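# Flip a two-colored block end over end in place

## Task

A wooden block rests on the table on one of its long, narrow faces with its black face on top; one end is green and the other yellow. Lift it, rotate it end over end (inside one hand or by passing it between the hands), and stand it back on the same spot with the black face underneath and the green end now where the yellow end used to be. It counts as failed if any part of an arm other than a hand contacts the block; if something other than a hand touches it while it is noticeably tilted or displaced from its spot; if it is released while any part is more than a few millimeters above the table, unless one end has first rested on the table briefly; or if it slides more than a few millimeters within the grip while being set down. The final placement must stay put on its own without the robot supporting it. At the end, open the hand and withdraw.

## Robot and tools

Robot: two arms, left_arm and right_arm, facing each other across a table. Each carries an identical five-finger right hand, so hand axes and numbers mean the same on both. left_arm's base is on the +y side; the names do not match image sides.

World frame: origin on the table surface halfway between the two arm bases, z = 0 at the table top, +z up. Result poses are in metres with quaternions in wxyz order, plus velocities in m/s and rad/s. Printed positions can be slightly off, more so at long reach.

Hand point: a spot fixed to the palm, 0.05 m in front of it, where index pad and thumb tip meet in a pinch. Its +z runs along the extended fingers (fingertips 0.06 to 0.07 m beyond it), +y points out of the palm, +x points across the palm away from the thumb. A wrist bracket on the little-finger side reaches 0.03 m past the point along +y and 0.11 m across; it can collide with things. A full-hand wrap (thumb turned in front of the palm first) holds objects 0.035 to 0.08 m wide, centred toward the wrist.

A row is 28 numbers, each in [-1, 1], always covering both arms: left dx, dy, dz, rx, ry, rz, then left hand little, ring, middle, index, thumb_bend, thumb_turn, force_limit, speed; then the same 14 for the right arm. dx to rz are an offset, not a pose: they are measured in the hand point's own axes from its pose in the most recent result showing it (for the second or later call inside one reply, or before any result in the scene, from where the arm is when the action begins). 1.0 equals 0.6 m of translation or 180 degrees; rx, ry, rz form one rotation vector. All-zero offsets send the arm back to that reference pose, so they are not a hold-in-place command unless the reference is where you want it.

Hand numbers are absolute targets. Fingers and thumb_bend: +1 straight, -1 fully curled. thumb_turn: +1 beside the palm, -1 in front of it. A pinch is roughly index -0.22, thumb_bend -0.75, thumb_turn -0.57. force_limit maps -1 to +1 linearly onto about 0 to 10 N at the fingertip (0 to 15 N for the two thumb motors) and only stops closing. speed maps -1 to +1 from near zero to full (whole travel in 0.6 s); close at -0.9 or slower for a soft grip. No value means 'unchanged': to keep a hand as it is, resend its last eight numbers, or before any, its hand_measured six plus hand_force_limit and hand_speed. A motor only starts when its target changes by 0.01 or more, then locks on arrival or on reaching the force limit. To grip harder, raise force_limit and send a target further closed than measured; to loosen, send a more open target.

Tools:
execute_actions {"actions": [...], "pictures": bool}. An empty list just reads the state. One action {"rows": [[28 numbers], ...], "steps": n} runs up to 15 control steps of 1/30 s each, one row per step, last row repeated; every row is an offset from the same reference, not from the previous row. A wait {"steps": n} (up to 300) counts from the previous result, including your thinking time.
move {"target": [28 numbers], "speed": m/s 0.002 to 0.5 (default 0.25; turning up to twice that in rad/s), "stop_force": N 9 to 40}. Target offsets follow the same rule as rows. Both hand points travel straight, ending together, 0.5 to 10 s; hand numbers are sent at the start. With stop_force, an arm halts and backs off two steps when its wrist sensor feels that much extra push along its path; use it only with slow speed and no rotation, and omit it when lifting off something you press on.
wait {"seconds": 0 to 10}.
zoom_image {"camera": one of cam_high, cam_low, cam_left_wrist, cam_right_wrist, "region": [x0, y0, x1, y1]} in pixels, at most 504 by 504; images are 672x504.
show_instructions {} shows the reference image.
finished_scene {"scene": n} ends and grades the scene; irreversible.

Each step, the commanded pose is clipped to 100 mm and 16 degrees from the measured one, and motion lags about 0.17 s; large moves may arrive short, so check the result and send the remainder. The simulation keeps running while you think.

Reading results: the state line gives each arm's pose. move: reports the ending per arm: done, off_target, moving, held, fault, or contact (stop_force ended it). limits=paced means the pose was clipped; limits=held means some steps were blocked, after which the arm may surge. HELD marks steps not sent; 'pose unreachable' means the clearance check altered a command. 'Hand target' is the pose being driven to. hand_measured, hand_stopped_by (moving, target, force, stalled, fault) and hand_load_n list the six motors in send order; loads dropping near 0 mean the grip was lost. Wrist force and torque are in the end effector axes, noisy, offset up to about 4 N, saturating near 50 N.

Avoid: driving a stiff arm past a firm contact, which causes a fault stop of 10 s (joint overload or 150 N outside force); hard contact between the two arms or hands; knocking anything off the table; releasing the block while raised; long holds under load that heat motors (MOTOR HOT from 70 °C, braking at 85 °C).

Each tool is called after "Request:" as name([rows], argument=value, ...), one row to a line, values as JSON.

Reference images:

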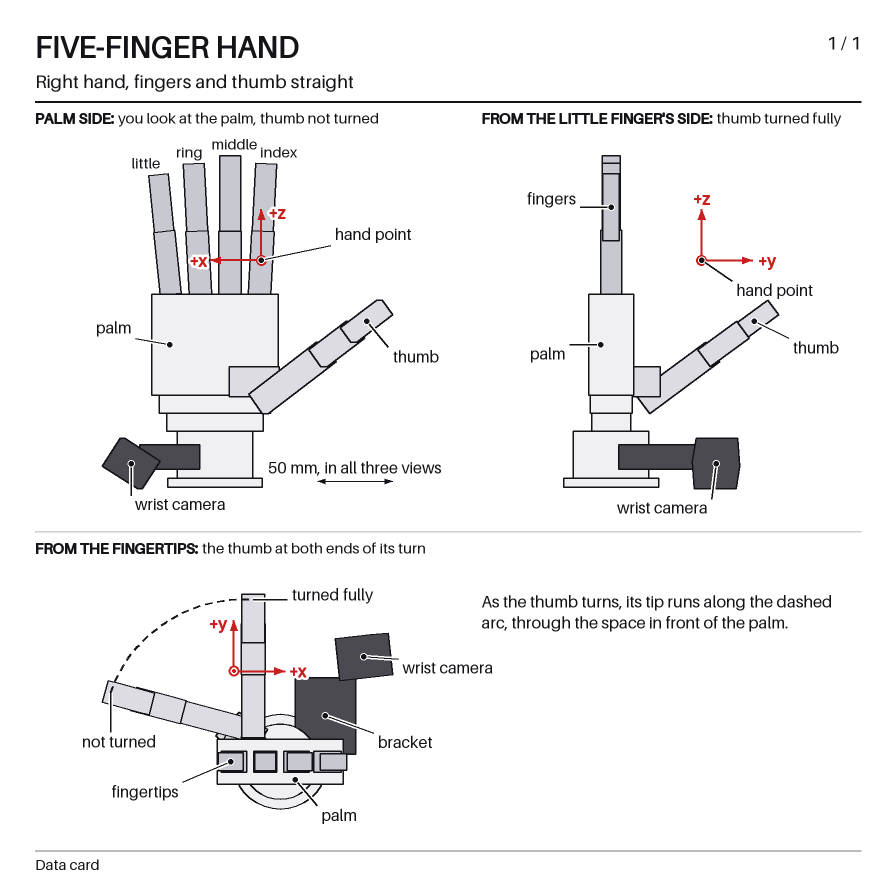

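## Session

Request:
execute_actions(actions=[])

Scene clock: 0.00 s of 6000.00 s.
left_arm: end_effector_position=(+0.2428, +0.3914, +0.4762) hand_measured=(+1.000, +1.000, +1.000, +1.000, +1.000, +1.000) hand_load_n=(+0.0, +0.0, +0.0, +0.0, +0.0, +0.0) hand_stopped_by=(target, target, target, target, target, target) hand_force_limit=0.00 hand_speed=-0.80 end_effector_quat_wxyz=(-0.020, +0.406, +0.913, +0.001) end_effector_velocity=(-0.000, +0.001, +0.000) end_effector_angular_velocity=(+0.001, +0.000, -0.001) | right_arm: end_effector_position=(+0.1005, -0.2735, +0.4703) hand_measured=(+1.000, +1.000, +1.000, +1.000, +1.000, +1.000) hand_load_n=(+0.0, +0.0, +0.0, +0.0, +0.0, +0.0) hand_stopped_by=(target, target, target, target, target, target) hand_force_limit=0.00 hand_speed=-0.80 end_effector_quat_wxyz=(+0.001, -0.338, +0.941, +0.014) end_effector_velocity=(-0.000, -0.000, +0.000) end_effector_angular_velocity=(-0.001, -0.001, +0.000)
Joint positions: left_arm=[ 0.551 -1.706  1.337  1.971  1.596 -1.9  ] | right_arm=[-1.212 -1.721  1.367  1.923  1.543 -1.888]
Joint velocities: left_arm=[-0.001 -0.001  0.     0.001 -0.    -0.   ] | right_arm=[-0.    -0.001 -0.     0.     0.001 -0.   ]
Joint torques (N m, as the arm reports them, + toward a larger angle): no reading
Wrist force (N, on the end effector, along its own x y z axes, offset not removed): no reading
Wrist torque (N m, same axes, about the end effector's origin, offset not removed): no reading
Hand target (left_arm): +0.243, +0.391, +0.476; -0.020, +0.406, +0.913, +0.001
Hand target (right_arm): +0.101, -0.274, +0.470; +0.001, -0.338, +0.941, +0.014

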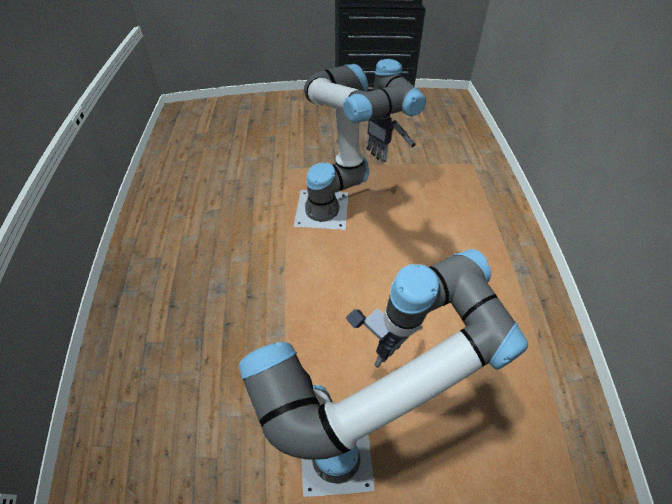

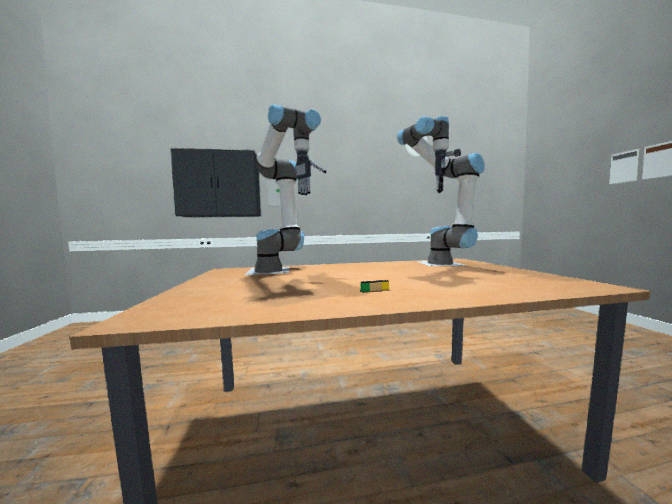

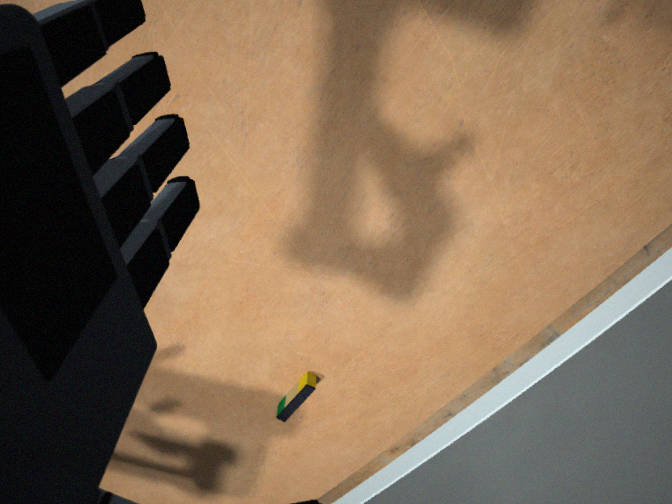

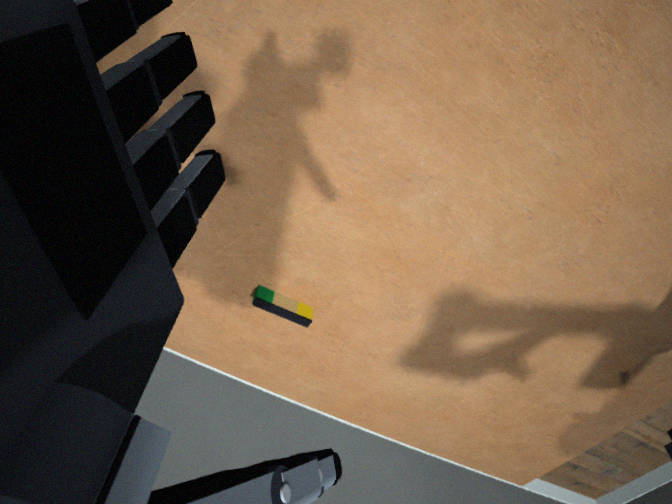

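Request:
move(target=[-0.287,0.093,0.12,0,0,0.9,1,1,0.3,0.3,0.2,-1,1,0.5,-0.5,-0.19,0.25,0,0,-0.28,1,1,0.3,0.3,0.2,-1,1,0.5], speed=0.5)

Request:
move(target=[0.15,0,0.1,0,0.5,0,1,1,0.3,0.3,0.2,-1,1,0.5,0,-0.2,0.2,0.333,0,0,1,1,0.3,0.3,0.2,-1,1,0.5], speed=0.4)

Scene clock: 17.97 s of 6000.00 s.
left_arm: end_effector_position=(+0.3970, +0.3024, +0.3973) hand_measured=(+1.000, +1.000, +0.300, +0.300, +0.200, -1.000) hand_load_n=(+0.0, +0.0, +0.0, +0.0, +0.0, +0.0) hand_stopped_by=(target, target, target, target, target, target) hand_force_limit=1.00 hand_speed=0.50 end_effector_quat_wxyz=(-0.005, +0.966, -0.258, -0.019) end_effector_velocity=(+0.000, -0.001, +0.000) end_effector_angular_velocity=(-0.001, +0.001, -0.007) | right_arm: end_effector_position=(+0.4032, -0.1669, +0.3204) hand_measured=(+1.000, +1.000, +0.300, +0.300, +0.200, -1.000) hand_load_n=(+0.0, +0.0, +0.0, +0.0, +0.0, +0.0) hand_stopped_by=(target, target, target, target, target, target) hand_force_limit=1.00 hand_speed=0.50 end_effector_quat_wxyz=(+0.007, -0.706, +0.708, +0.012) end_effector_velocity=(+0.001, +0.001, +0.001) end_effector_angular_velocity=(-0.000, +0.002, +0.003)
Joint positions: left_arm=[ 1.106 -1.032  0.735  1.907  1.574  1.481] | right_arm=[-1.203 -0.77   0.483  1.855  1.543 -2.758]
Joint velocities: left_arm=[-0.001  0.003 -0.005  0.002  0.001  0.007] | right_arm=[ 0.001  0.008 -0.016  0.009 -0.    -0.002]
Joint torques (N m, as the arm reports them, + toward a larger angle): left_arm=[-10.13 -33.71 -30.48   3.98   2.73   2.42] | right_arm=[  7.21 -39.45 -22.68   3.91   2.91  -1.65]
Wrist force (N, on the end effector, along its own x y z axes, offset not removed): left_arm=[0.0 0.6 3.3] | right_arm=[1.5 -0.5 2.0]
Wrist torque (N m, same axes, about the end effector's origin, offset not removed): left_arm=[-0.19 -0.34 0.07] | right_arm=[-0.26 -0.50 0.08]
Hand target (left_arm): +0.397, +0.302, +0.397; -0.005, +0.966, -0.259, -0.019
Hand target (right_arm): +0.403, -0.167, +0.320; -0.007, +0.706, -0.708, -0.012
Off the commanded pose (left_arm): 0.000 m, 0 deg.
Off the commanded pose (right_arm): 0.001 m, 0 deg.
After step 90, 11.53 s passed at rest.
move: done
camera_calibration (this result's frames):
cam_left_wrist: T_world_to_cam=[[-0.574474, -0.818511, 0.00442225, 0.475388], [-0.673686, 0.475882, 0.565406, -0.101626], [-0.464895, 0.321831, -0.824801, 0.540217], [0, 0, 0, 1]] pos_world=[0.455778, 0.263614, 0.500929]
cam_right_wrist: T_world_to_cam=[[-0.994145, 0.0995871, -0.0419282, 0.434517], [0.0531562, 0.788574, 0.612638, -0.0967632], [0.0940744, 0.606823, -0.789251, 0.453759], [0, 0, 0, 1]] pos_world=[0.39443, -0.242319, 0.435629]

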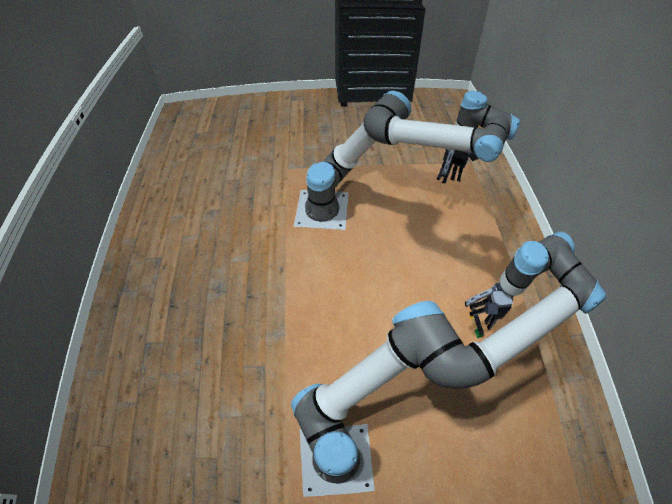

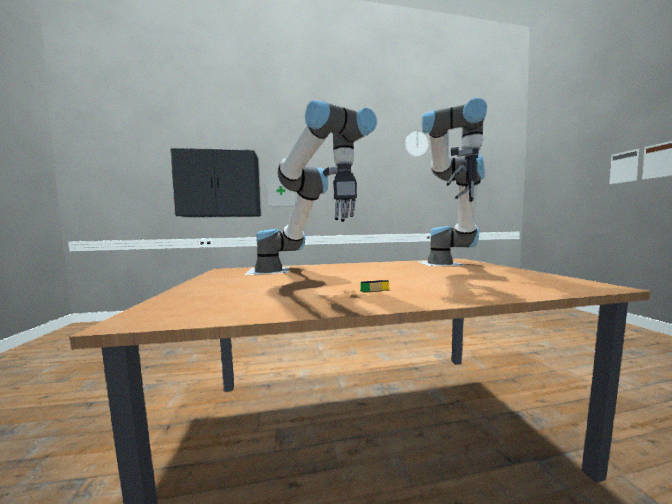

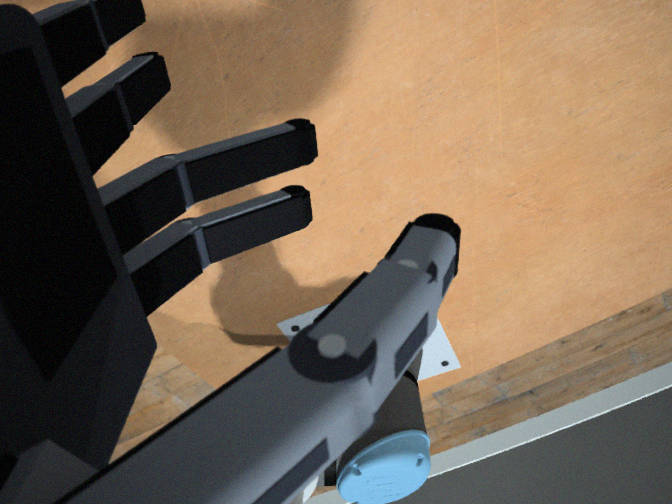

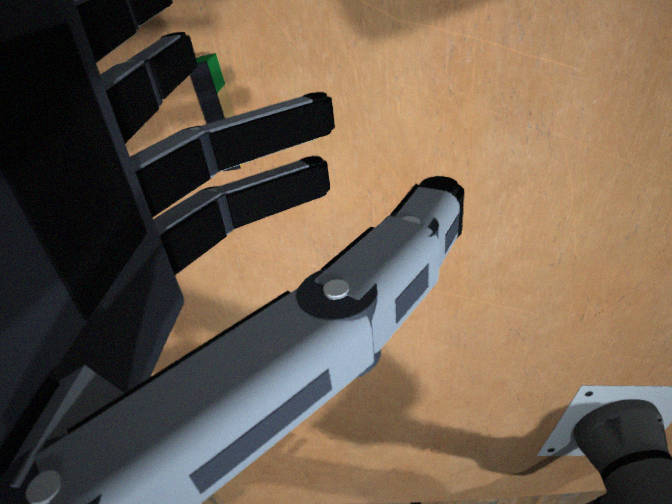

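Scene clock: 20.53 s of 6000.00 s.
left_arm: end_effector_position=(+0.4729, +0.2587, +0.3341) hand_measured=(+1.000, +1.000, +0.300, +0.300, +0.200, -1.000) hand_load_n=(+0.0, +0.0, +0.0, +0.0, +0.0, +0.0) hand_stopped_by=(target, target, target, target, target, target) hand_force_limit=1.00 hand_speed=0.50 end_effector_quat_wxyz=(+0.179, +0.696, -0.187, +0.670) end_effector_velocity=(+0.001, -0.000, -0.001) end_effector_angular_velocity=(-0.004, -0.007, +0.001) | right_arm: end_effector_position=(+0.5220, -0.1640, +0.1997) hand_measured=(+1.000, +1.000, +0.300, +0.300, +0.200, -1.000) hand_load_n=(+0.0, +0.0, +0.0, +0.0, +0.0, +0.0) hand_stopped_by=(target, target, target, target, target, target) hand_force_limit=1.00 hand_speed=0.50 end_effector_quat_wxyz=(+0.358, -0.608, +0.620, -0.343) end_effector_velocity=(+0.000, +0.000, +0.000) end_effector_angular_velocity=(+0.001, -0.004, +0.001)
Joint positions: left_arm=[ 1.044 -1.783  2.05  -0.227  1.42   1.567] | right_arm=[-1.091 -1.191  1.44   0.338  1.98  -2.852]
Joint velocities: left_arm=[ 0.001  0.002  0.006 -0.016  0.     0.001] | right_arm=[ 0.    -0.002  0.004 -0.007 -0.    -0.002]
Joint torques (N m, as the arm reports them, + toward a larger angle): left_arm=[ 11.37  -4.1  -10.36  -3.77   1.97   2.27] | right_arm=[  6.47 -40.98 -14.03  -1.86   3.46  -1.72]
Wrist force (N, on the end effector, along its own x y z axes, offset not removed): left_arm=[-0.3 -0.3 0.8] | right_arm=[0.9 -2.1 1.3]
Wrist torque (N m, same axes, about the end effector's origin, offset not removed): left_arm=[-0.10 -0.14 0.04] | right_arm=[-0.41 -0.44 -0.04]
Hand target (left_arm): +0.473, +0.259, +0.334; +0.179, +0.696, -0.187, +0.670
Hand target (right_arm): +0.522, -0.164, +0.200; -0.358, +0.608, -0.620, +0.343
Off the commanded pose (left_arm): 0.000 m, 0 deg.
Off the commanded pose (right_arm): 0.000 m, 0 deg.
move: done
camera_calibration (this result's frames):
cam_left_wrist: T_world_to_cam=[[-0.501452, -0.86037, -0.0911611, 0.491823], [-0.451338, 0.350027, -0.820838, 0.396645], [0.738133, -0.370466, -0.563839, 0.0604637], [0, 0, 0, 1]] pos_world=[0.381016, 0.306713, 0.404509]
cam_right_wrist: T_world_to_cam=[[-0.459619, 0.121525, -0.879762, 0.439143], [-0.483057, 0.797041, 0.362465, 0.299773], [0.745256, 0.591571, -0.307632, -0.0929869], [0, 0, 0, 1]] pos_world=[0.415945, -0.23729, 0.249079]

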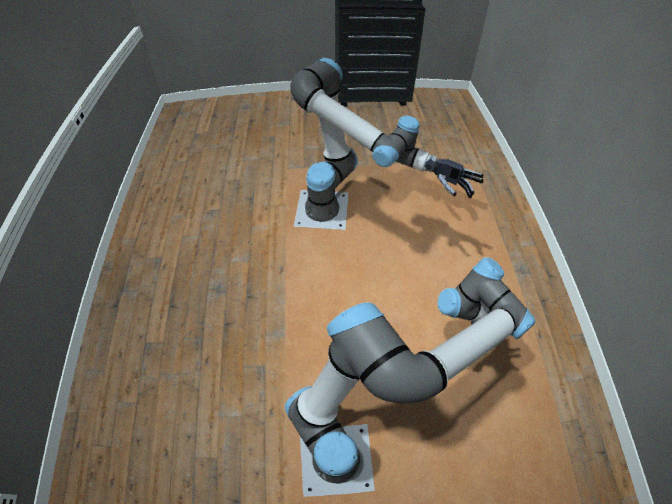

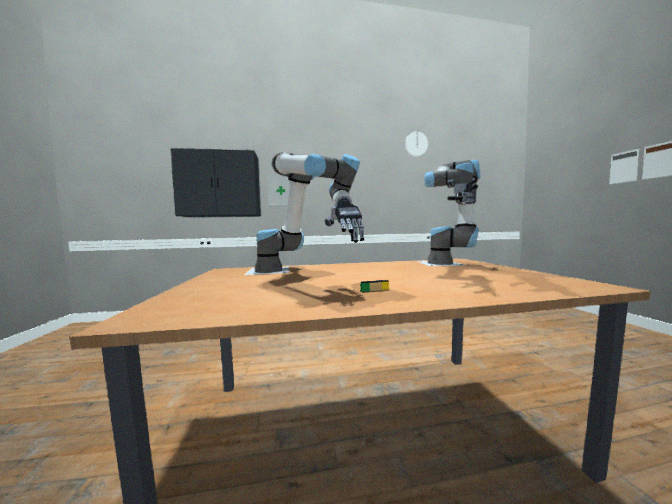

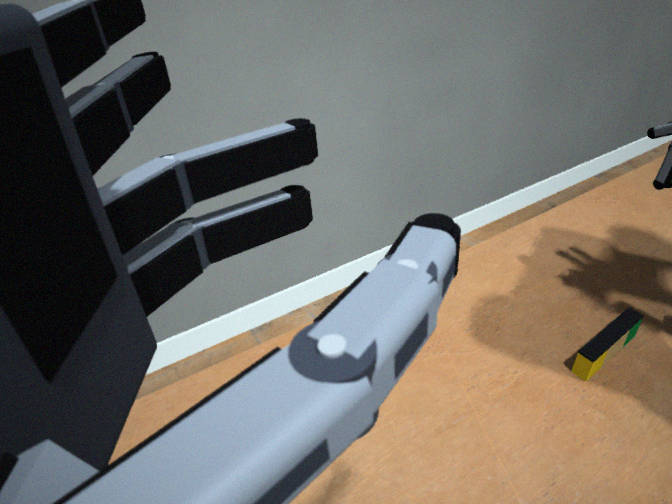

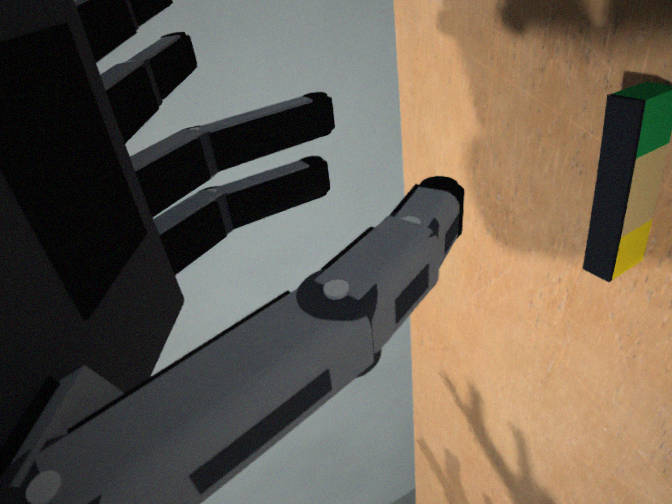

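Request:
move(target=[0,0,0,0,-0.012,0,1,1,0,0,0,-1,1,0.5,-0.063,0.157,0.116,0,-0.02,-0.021,1,1,0.2,0.2,0.2,-1,1,0.5])

Request:
zoom_image(camera="cam_high", region=[400,130,520,220])

Request:
zoom_image(camera="cam_low", region=[310,220,430,310])

Scene clock: 26.20 s of 6000.00 s.
left_arm: end_effector_position=(+0.4729, +0.2587, +0.3341) hand_measured=(+1.000, +1.000, +0.000, +0.000, +0.000, -1.000) hand_load_n=(+0.0, +0.0, +0.0, +0.0, +0.0, +0.0) hand_stopped_by=(target, target, target, target, target, target) hand_force_limit=1.00 hand_speed=0.50 end_effector_quat_wxyz=(+0.175, +0.709, -0.190, +0.656) end_effector_velocity=(-0.000, -0.000, -0.001) end_effector_angular_velocity=(+0.001, +0.002, -0.001) | right_arm: end_effector_position=(+0.5339, -0.1231, +0.0844) hand_measured=(+1.000, +1.000, +0.200, +0.200, +0.200, -1.000) hand_load_n=(+0.0, +0.0, +0.0, +0.0, +0.0, +0.0) hand_stopped_by=(target, target, target, target, target, target) hand_force_limit=1.00 hand_speed=0.50 end_effector_quat_wxyz=(+0.366, -0.639, +0.588, -0.335) end_effector_velocity=(+0.000, +0.001, -0.002) end_effector_angular_velocity=(+0.000, +0.000, +0.002)
Joint positions: left_arm=[ 1.045 -1.775  2.02  -0.167  1.421  1.561] | right_arm=[-1.055 -1.026  1.501  0.103  1.95  -2.903]
Joint velocities: left_arm=[-0.001  0.001 -0.     0.001 -0.    -0.   ] | right_arm=[ 0.     0.004 -0.001 -0.003 -0.002 -0.   ]
Joint torques (N m, as the arm reports them, + toward a larger angle): left_arm=[ 11.15  -4.2  -33.76   0.07   2.63  -2.63] | right_arm=[  7.07 -31.31 -24.75  -1.84  -2.61  -1.58]
Wrist force (N, on the end effector, along its own x y z axes, offset not removed): left_arm=[-2.0 0.0 1.8] | right_arm=[1.9 -2.1 1.0]
Wrist torque (N m, same axes, about the end effector's origin, offset not removed): left_arm=[-0.20 0.16 -0.04] | right_arm=[-0.47 -0.55 -0.05]
Hand target (left_arm): +0.473, +0.259, +0.334; +0.175, +0.709, -0.190, +0.656
Hand target (right_arm): +0.534, -0.123, +0.084; -0.366, +0.639, -0.588, +0.335
Off the commanded pose (left_arm): 0.000 m, 0 deg.
Off the commanded pose (right_arm): 0.000 m, 0 deg.
After step 90, 1.63 s passed at rest.
move: done
camera_calibration (this result's frames):
cam_left_wrist: T_world_to_cam=[[-0.504384, -0.858684, -0.0908797, 0.49268], [-0.477809, 0.365218, -0.798946, 0.397915], [0.719233, -0.359552, -0.594497, 0.0768231], [0, 0, 0, 1]] pos_world=[0.383373, 0.305352, 0.408358]
cam_right_wrist: T_world_to_cam=[[-0.465522, 0.0591435, -0.883058, 0.334005], [-0.552072, 0.760444, 0.341967, 0.348846], [0.691741, 0.646705, -0.321351, -0.125058], [0, 0, 0, 1]] pos_world=[0.434582, -0.204156, 0.135464]

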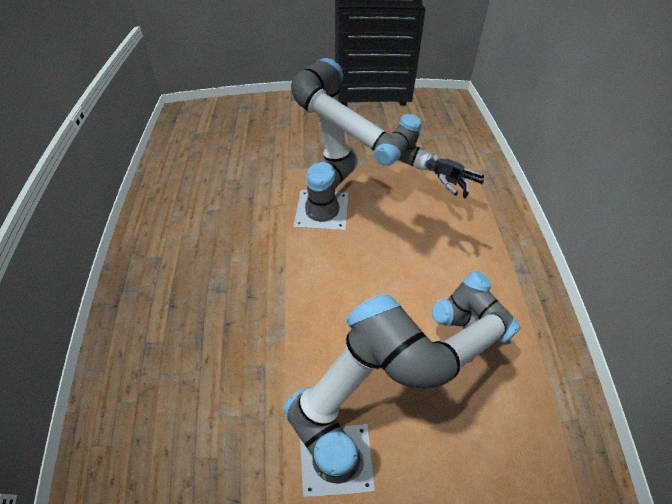

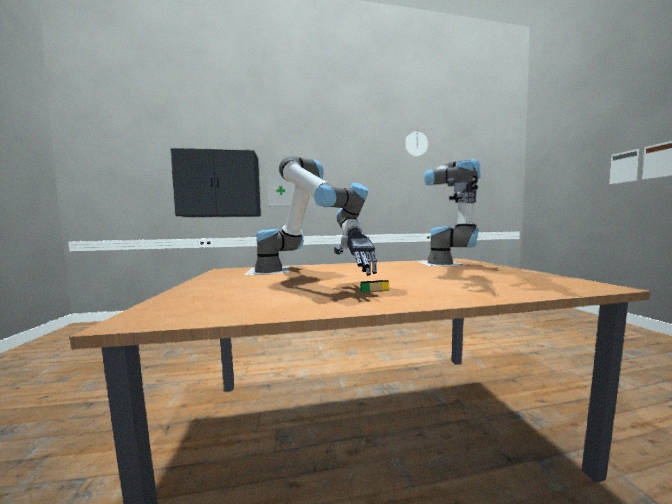

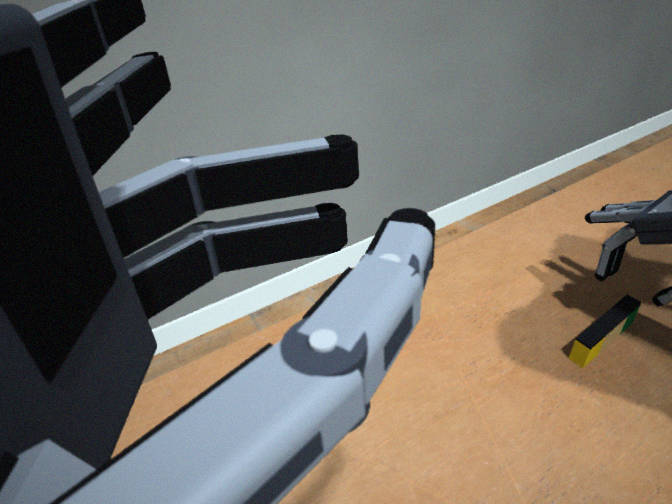

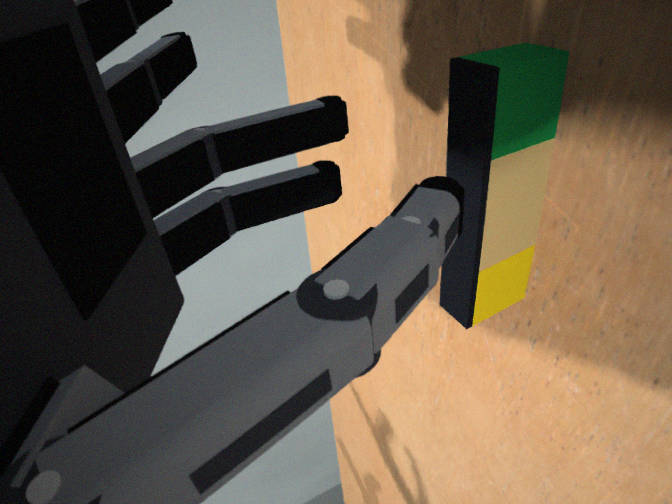

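Region (400, 130, 520, 220) of cam_high's 672x504 image, scaled by 4.200, with more detail than that image has; it fills the top 378 rows of this view, and the rest is white.

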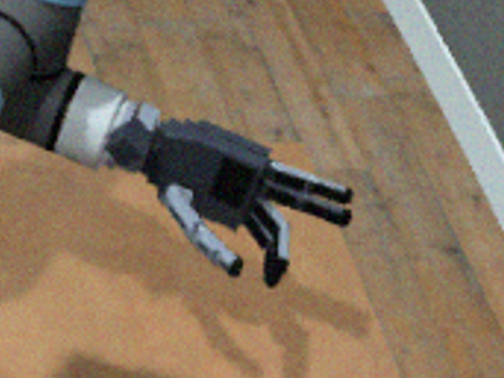

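Region (310, 220, 430, 310) of cam_low's 672x504 image, scaled by 4.200, with more detail than that image has; it fills the top 378 rows of this view, and the rest is white.

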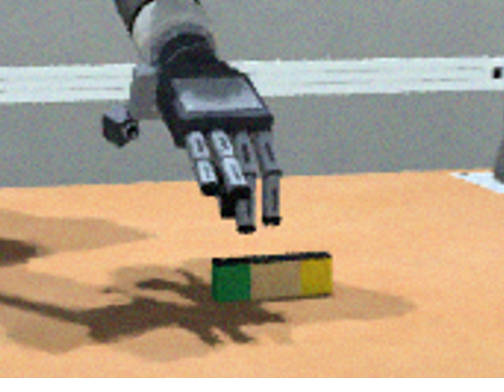

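Request:
move(target=[0,0,0,0,0.025,0,1,1,0.2,0.2,0.2,-1,1,0.5,0.013,0.065,0.042,0,0,0,1,1,0.2,0.2,0.2,-1,1,0.5], speed=0.06)

Request:
zoom_image(camera="cam_left_wrist", region=[512,240,672,420])

Request:
zoom_image(camera="cam_low", region=[330,250,410,310])

Scene clock: 32.30 s of 6000.00 s.
left_arm: end_effector_position=(+0.4729, +0.2587, +0.3341) hand_measured=(+1.000, +1.000, +0.200, +0.200, +0.200, -1.000) hand_load_n=(+0.0, +0.0, +0.0, +0.0, +0.0, +0.0) hand_stopped_by=(target, target, target, target, target, target) hand_force_limit=1.00 hand_speed=0.50 end_effector_quat_wxyz=(+0.182, +0.682, -0.183, +0.684) end_effector_velocity=(-0.000, -0.000, +0.000) end_effector_angular_velocity=(-0.002, -0.003, -0.001) | right_arm: end_effector_position=(+0.5365, -0.1306, +0.0381) hand_measured=(+1.000, +1.000, +0.200, +0.200, +0.200, -1.000) hand_load_n=(+0.0, +0.0, +0.0, +0.0, +0.0, +0.0) hand_stopped_by=(target, target, target, target, target, target) hand_force_limit=1.00 hand_speed=0.50 end_effector_quat_wxyz=(+0.366, -0.639, +0.588, -0.335) end_effector_velocity=(+0.000, -0.000, -0.001) end_effector_angular_velocity=(+0.000, +0.000, +0.000)
Joint positions: left_arm=[ 1.043 -1.79   2.082 -0.293  1.419  1.573] | right_arm=[-1.07  -0.979  1.558 -0.005  1.937 -2.912]
Joint velocities: left_arm=[-0.001 -0.001  0.002 -0.004 -0.     0.   ] | right_arm=[-0.     0.002  0.001 -0.003 -0.001 -0.   ]
Joint torques (N m, as the arm reports them, + toward a larger angle): left_arm=[-10.79 -23.19  -9.62  -3.78  -2.66   2.35] | right_arm=[ -8.53 -33.74  -9.69  -1.63  -2.63  -1.62]
Wrist force (N, on the end effector, along its own x y z axes, offset not removed): left_arm=[-1.8 -0.7 0.3] | right_arm=[3.8 -1.2 0.9]
Wrist torque (N m, same axes, about the end effector's origin, offset not removed): left_arm=[-0.18 0.12 -0.06] | right_arm=[-0.32 -0.85 0.10]
Hand target (left_arm): +0.473, +0.259, +0.334; +0.182, +0.682, -0.183, +0.684
Hand target (right_arm): +0.536, -0.131, +0.038; -0.366, +0.639, -0.588, +0.335
Off the commanded pose (left_arm): 0.000 m, 0 deg.
Off the commanded pose (right_arm): 0.000 m, 0 deg.
After step 90, 1.93 s passed at rest.
move: done
camera_calibration (this result's frames):
cam_left_wrist: T_world_to_cam=[[-0.498279, -0.862194, -0.0913242, 0.49085], [-0.421993, 0.333186, -0.843154, 0.394583], [0.75739, -0.381588, -0.529859, 0.0428813], [0, 0, 0, 1]] pos_world=[0.378614, 0.308102, 0.400242]
cam_right_wrist: T_world_to_cam=[[-0.465521, 0.0591127, -0.88306, 0.294743], [-0.552065, 0.760462, 0.341937, 0.37175], [0.691747, 0.646686, -0.321377, -0.136828], [0, 0, 0, 1]] pos_world=[0.43709, -0.21164, 0.0891874]

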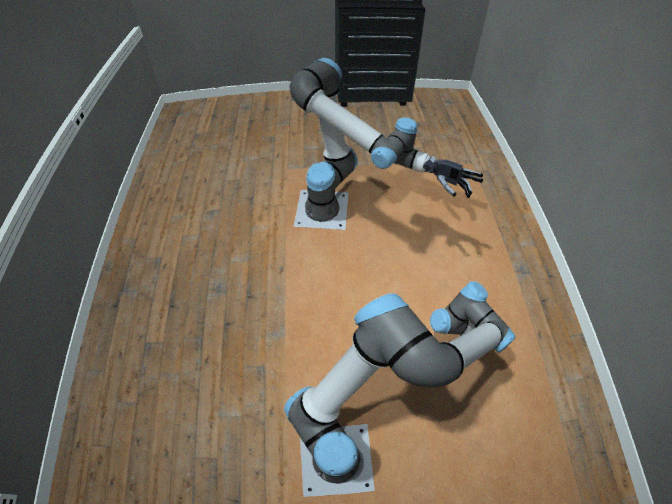

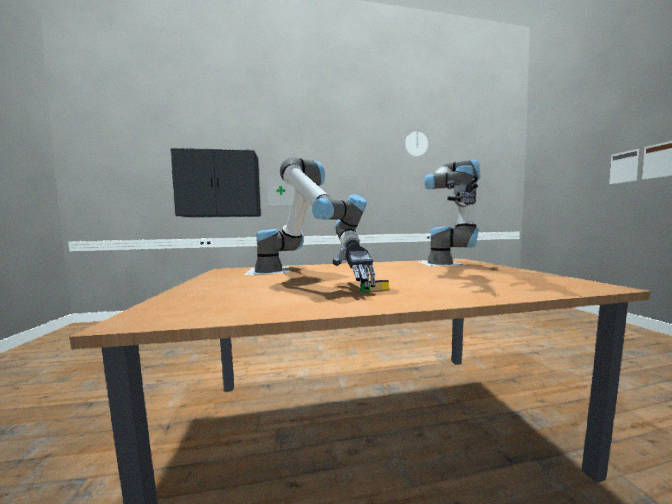

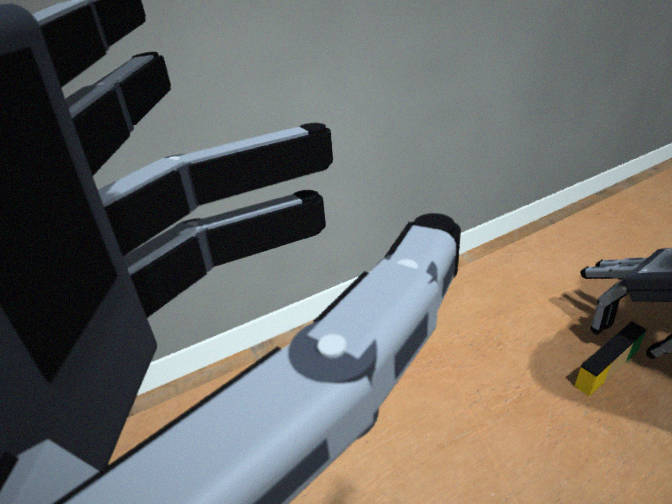

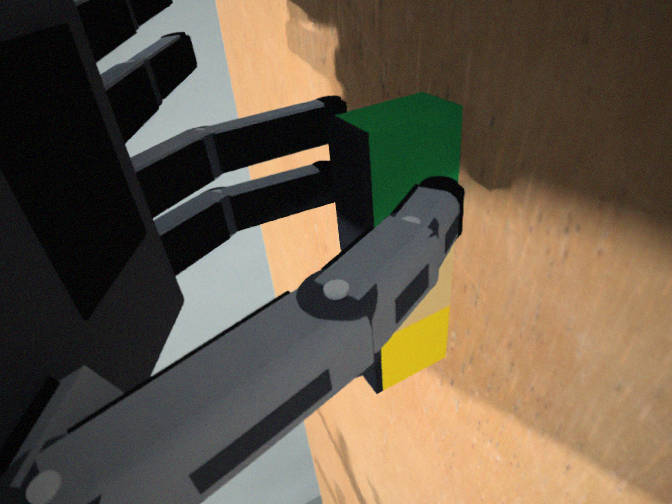

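Region (512, 240, 672, 420) of cam_left_wrist's 672x504 image, scaled by 2.800, with more detail than that image has.

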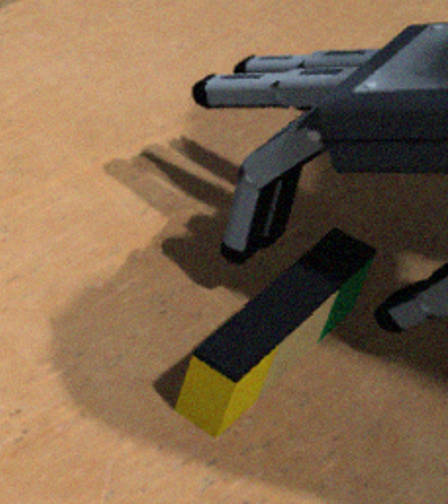

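Region (330, 250, 410, 310) of cam_low's 672x504 image, scaled by 6.300, with more detail than that image has; it fills the top 378 rows of this view, and the rest is white.

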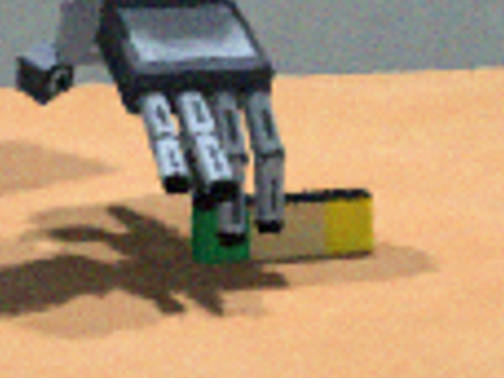

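Request:
move(target=[0,0,0,0,0,0,1,1,0.2,0.2,0.2,-1,1,0.5,0,0.003,0.021,0,0,0,1,1,0.1,0.1,0.2,-1,1,-0.5], speed=0.03)

Request:
zoom_image(camera="cam_left_wrist", region=[552,280,672,400])

Scene clock: 34.57 s of 6000.00 s.
left_arm: end_effector_position=(+0.4729, +0.2588, +0.3340) hand_measured=(+1.000, +1.000, +0.200, +0.200, +0.200, -1.000) hand_load_n=(+0.0, +0.0, +0.0, +0.0, +0.0, +0.0) hand_stopped_by=(target, target, target, target, target, target) hand_force_limit=1.00 hand_speed=0.50 end_effector_quat_wxyz=(+0.182, +0.682, -0.184, +0.684) end_effector_velocity=(-0.000, +0.000, +0.000) end_effector_angular_velocity=(+0.000, +0.000, +0.000) | right_arm: end_effector_position=(+0.5463, -0.1298, +0.0302) hand_measured=(+1.000, +1.000, +0.100, +0.100, +0.200, -1.000) hand_load_n=(+0.0, +0.0, +0.0, +0.0, +0.0, +0.0) hand_stopped_by=(target, target, target, target, target, target) hand_force_limit=1.00 hand_speed=-0.50 end_effector_quat_wxyz=(+0.366, -0.639, +0.588, -0.335) end_effector_velocity=(+0.001, +0.000, -0.000) end_effector_angular_velocity=(+0.001, +0.000, +0.001)
Joint positions: left_arm=[ 1.043 -1.79   2.082 -0.293  1.419  1.573] | right_arm=[-1.077 -0.954  1.538 -0.012  1.931 -2.916]
Joint velocities: left_arm=[ 0. -0. -0.  0. -0. -0.] | right_arm=[-0.001  0.002 -0.003  0.    -0.002 -0.001]
Joint torques (N m, as the arm reports them, + toward a larger angle): left_arm=[-10.03 -17.5  -29.58  -0.23  -2.45   0.5 ] | right_arm=[ -7.99 -34.09 -23.3   -1.96  -2.78  -1.78]
Wrist force (N, on the end effector, along its own x y z axes, offset not removed): left_arm=[-1.0 0.2 0.1] | right_arm=[-0.2 -1.5 0.4]
Wrist torque (N m, same axes, about the end effector's origin, offset not removed): left_arm=[-0.02 -0.01 -0.17] | right_arm=[-0.31 -0.14 -0.20]
Hand target (left_arm): +0.473, +0.259, +0.334; +0.182, +0.682, -0.183, +0.684
Hand target (right_arm): +0.546, -0.130, +0.030; -0.366, +0.639, -0.588, +0.335
Off the commanded pose (left_arm): 0.000 m, 0 deg.
Off the commanded pose (right_arm): 0.000 m, 0 deg.
move: done
camera_calibration (this result's frames):
cam_left_wrist: T_world_to_cam=[[-0.498287, -0.862183, -0.0913774, 0.490867], [-0.422073, 0.333284, -0.843076, 0.394464], [0.75734, -0.381526, -0.529975, 0.0429146], [0, 0, 0, 1]] pos_world=[0.378584, 0.308122, 0.400161]
cam_right_wrist: T_world_to_cam=[[-0.465507, 0.0591011, -0.883069, 0.292297], [-0.552071, 0.760467, 0.341918, 0.379213], [0.691752, 0.646682, -0.321375, -0.146687], [0, 0, 0, 1]] pos_world=[0.446889, -0.210794, 0.0813168]

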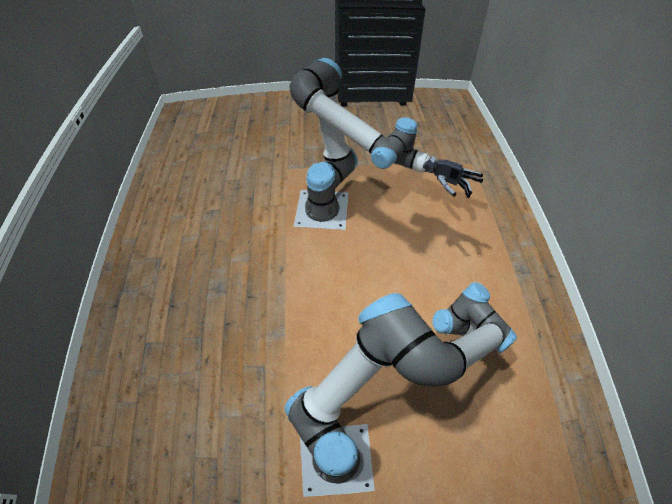

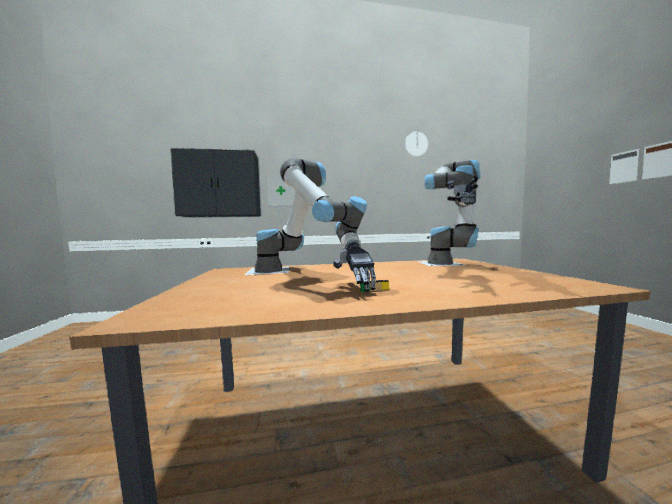

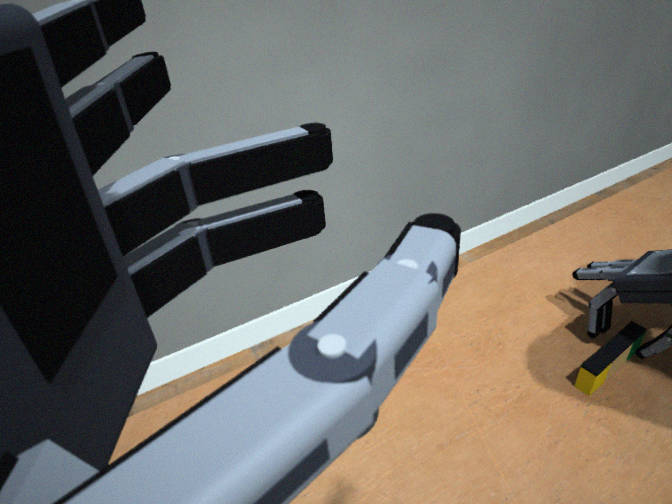

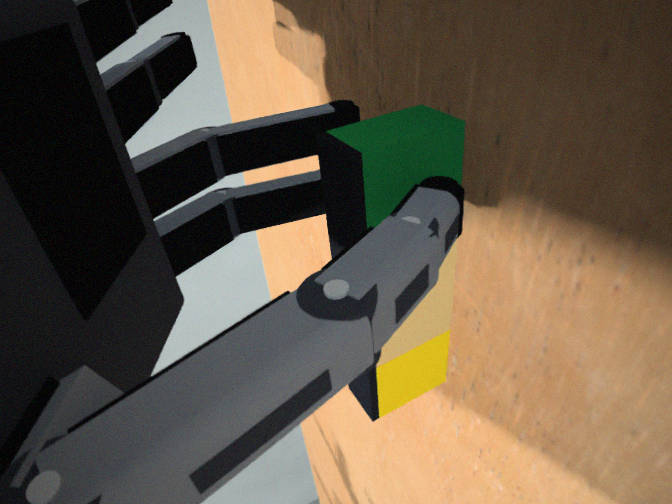

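Region (552, 280, 672, 400) of cam_left_wrist's 672x504 image, scaled by 4.200, with more detail than that image has.

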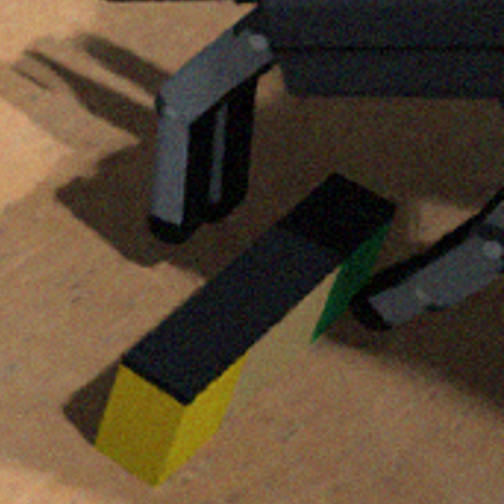

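Gap about 5 mm. Close gently.

Request:
move(target=[0,0,0,0,0,0,1,1,0.2,0.2,0.2,-1,1,0.5,0,0,0,0,0,0,1,1,-0.4,-0.4,0.04,-1,0.2,-0.9])

Request:
zoom_image(camera="cam_left_wrist", region=[552,280,672,400])

Scene clock: 38.03 s of 6000.00 s.
left_arm: end_effector_position=(+0.4729, +0.2588, +0.3340) hand_measured=(+1.000, +1.000, +0.200, +0.200, +0.200, -1.000) hand_load_n=(+0.0, +0.0, +0.0, +0.0, +0.0, +0.0) hand_stopped_by=(target, target, target, target, target, target) hand_force_limit=1.00 hand_speed=0.50 end_effector_quat_wxyz=(+0.182, +0.682, -0.184, +0.684) end_effector_velocity=(-0.000, +0.000, +0.001) end_effector_angular_velocity=(-0.001, -0.001, -0.000) | right_arm: end_effector_position=(+0.5463, -0.1298, +0.0303) hand_measured=(+1.000, +1.000, -0.152, -0.198, +0.048, -1.000) hand_load_n=(+0.0, +0.0, +3.0, +6.5, +6.0, -1.0) hand_stopped_by=(target, target, force, force, target, target) hand_force_limit=0.20 hand_speed=-0.90 end_effector_quat_wxyz=(+0.366, -0.639, +0.588, -0.335) end_effector_velocity=(+0.000, +0.000, -0.001) end_effector_angular_velocity=(+0.000, +0.001, +0.001)
Joint positions: left_arm=[ 1.043 -1.79   2.082 -0.293  1.419  1.573] | right_arm=[-1.077 -0.954  1.538 -0.012  1.931 -2.916]
Joint velocities: left_arm=[-0.    -0.002  0.    -0.     0.    -0.   ] | right_arm=[-0.     0.002 -0.001  0.    -0.001 -0.   ]
Joint torques (N m, as the arm reports them, + toward a larger angle): left_arm=[ -8.14  -6.59 -10.57  -0.89  -2.     2.24] | right_arm=[  5.73 -40.7  -10.31   1.56   3.19   1.61]
Wrist force (N, on the end effector, along its own x y z axes, offset not removed): left_arm=[-0.9 -1.1 2.9] | right_arm=[-1.0 -5.0 -3.4]
Wrist torque (N m, same axes, about the end effector's origin, offset not removed): left_arm=[-0.31 -0.09 -0.07] | right_arm=[-0.17 -0.10 -0.17]
Hand target (left_arm): +0.473, +0.259, +0.334; +0.182, +0.682, -0.184, +0.684
Hand target (right_arm): +0.546, -0.130, +0.030; -0.366, +0.639, -0.588, +0.335
Off the commanded pose (left_arm): 0.000 m, 0 deg.
Off the commanded pose (right_arm): 0.000 m, 0 deg.
move: done
camera_calibration (this result's frames):
cam_left_wrist: T_world_to_cam=[[-0.498288, -0.862183, -0.0913786, 0.490867], [-0.422078, 0.333288, -0.843071, 0.394461], [0.757337, -0.381523, -0.529982, 0.042916], [0, 0, 0, 1]] pos_world=[0.378585, 0.308122, 0.400159]
cam_right_wrist: T_world_to_cam=[[-0.465484, 0.0591142, -0.88308, 0.292303], [-0.552083, 0.760459, 0.341917, 0.379205], [0.691758, 0.64669, -0.321346, -0.146687], [0, 0, 0, 1]] pos_world=[0.446887, -0.210788, 0.0813336]

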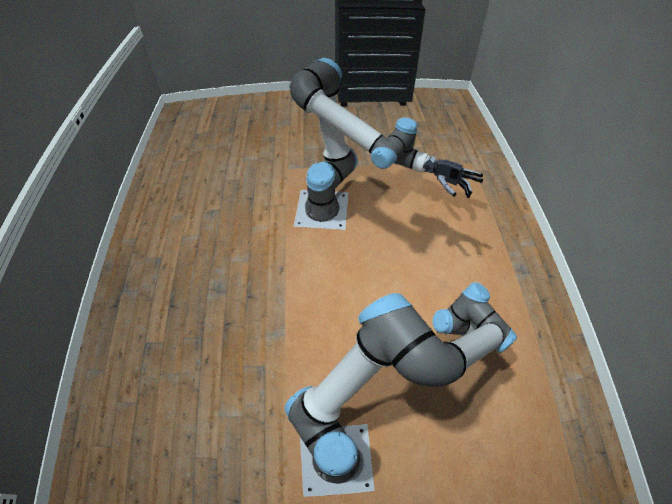

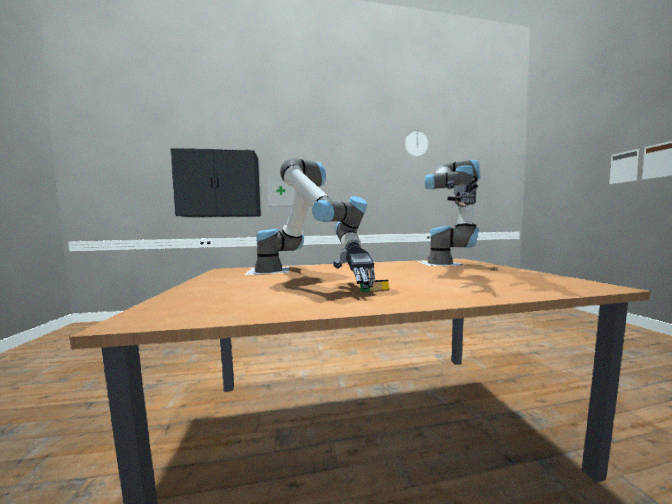

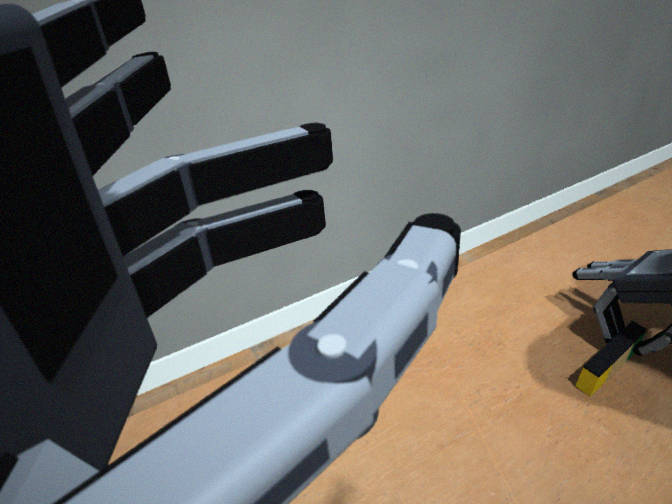

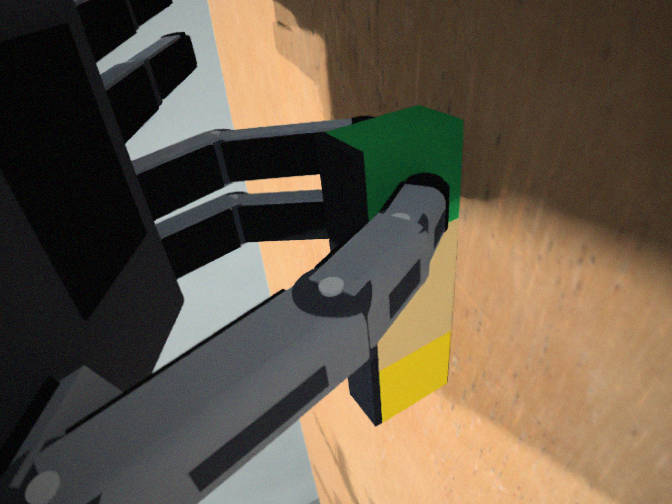

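Region (552, 280, 672, 400) of cam_left_wrist's 672x504 image, scaled by 4.200, with more detail than that image has.

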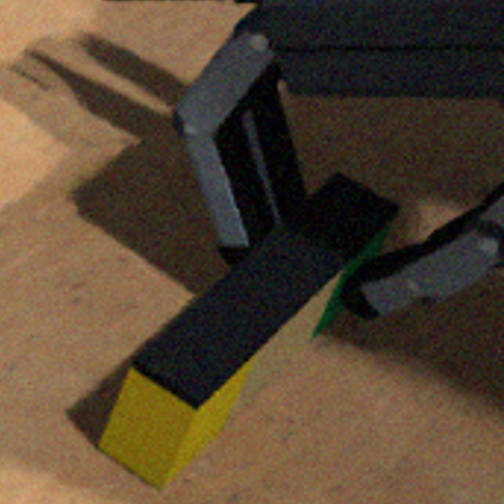

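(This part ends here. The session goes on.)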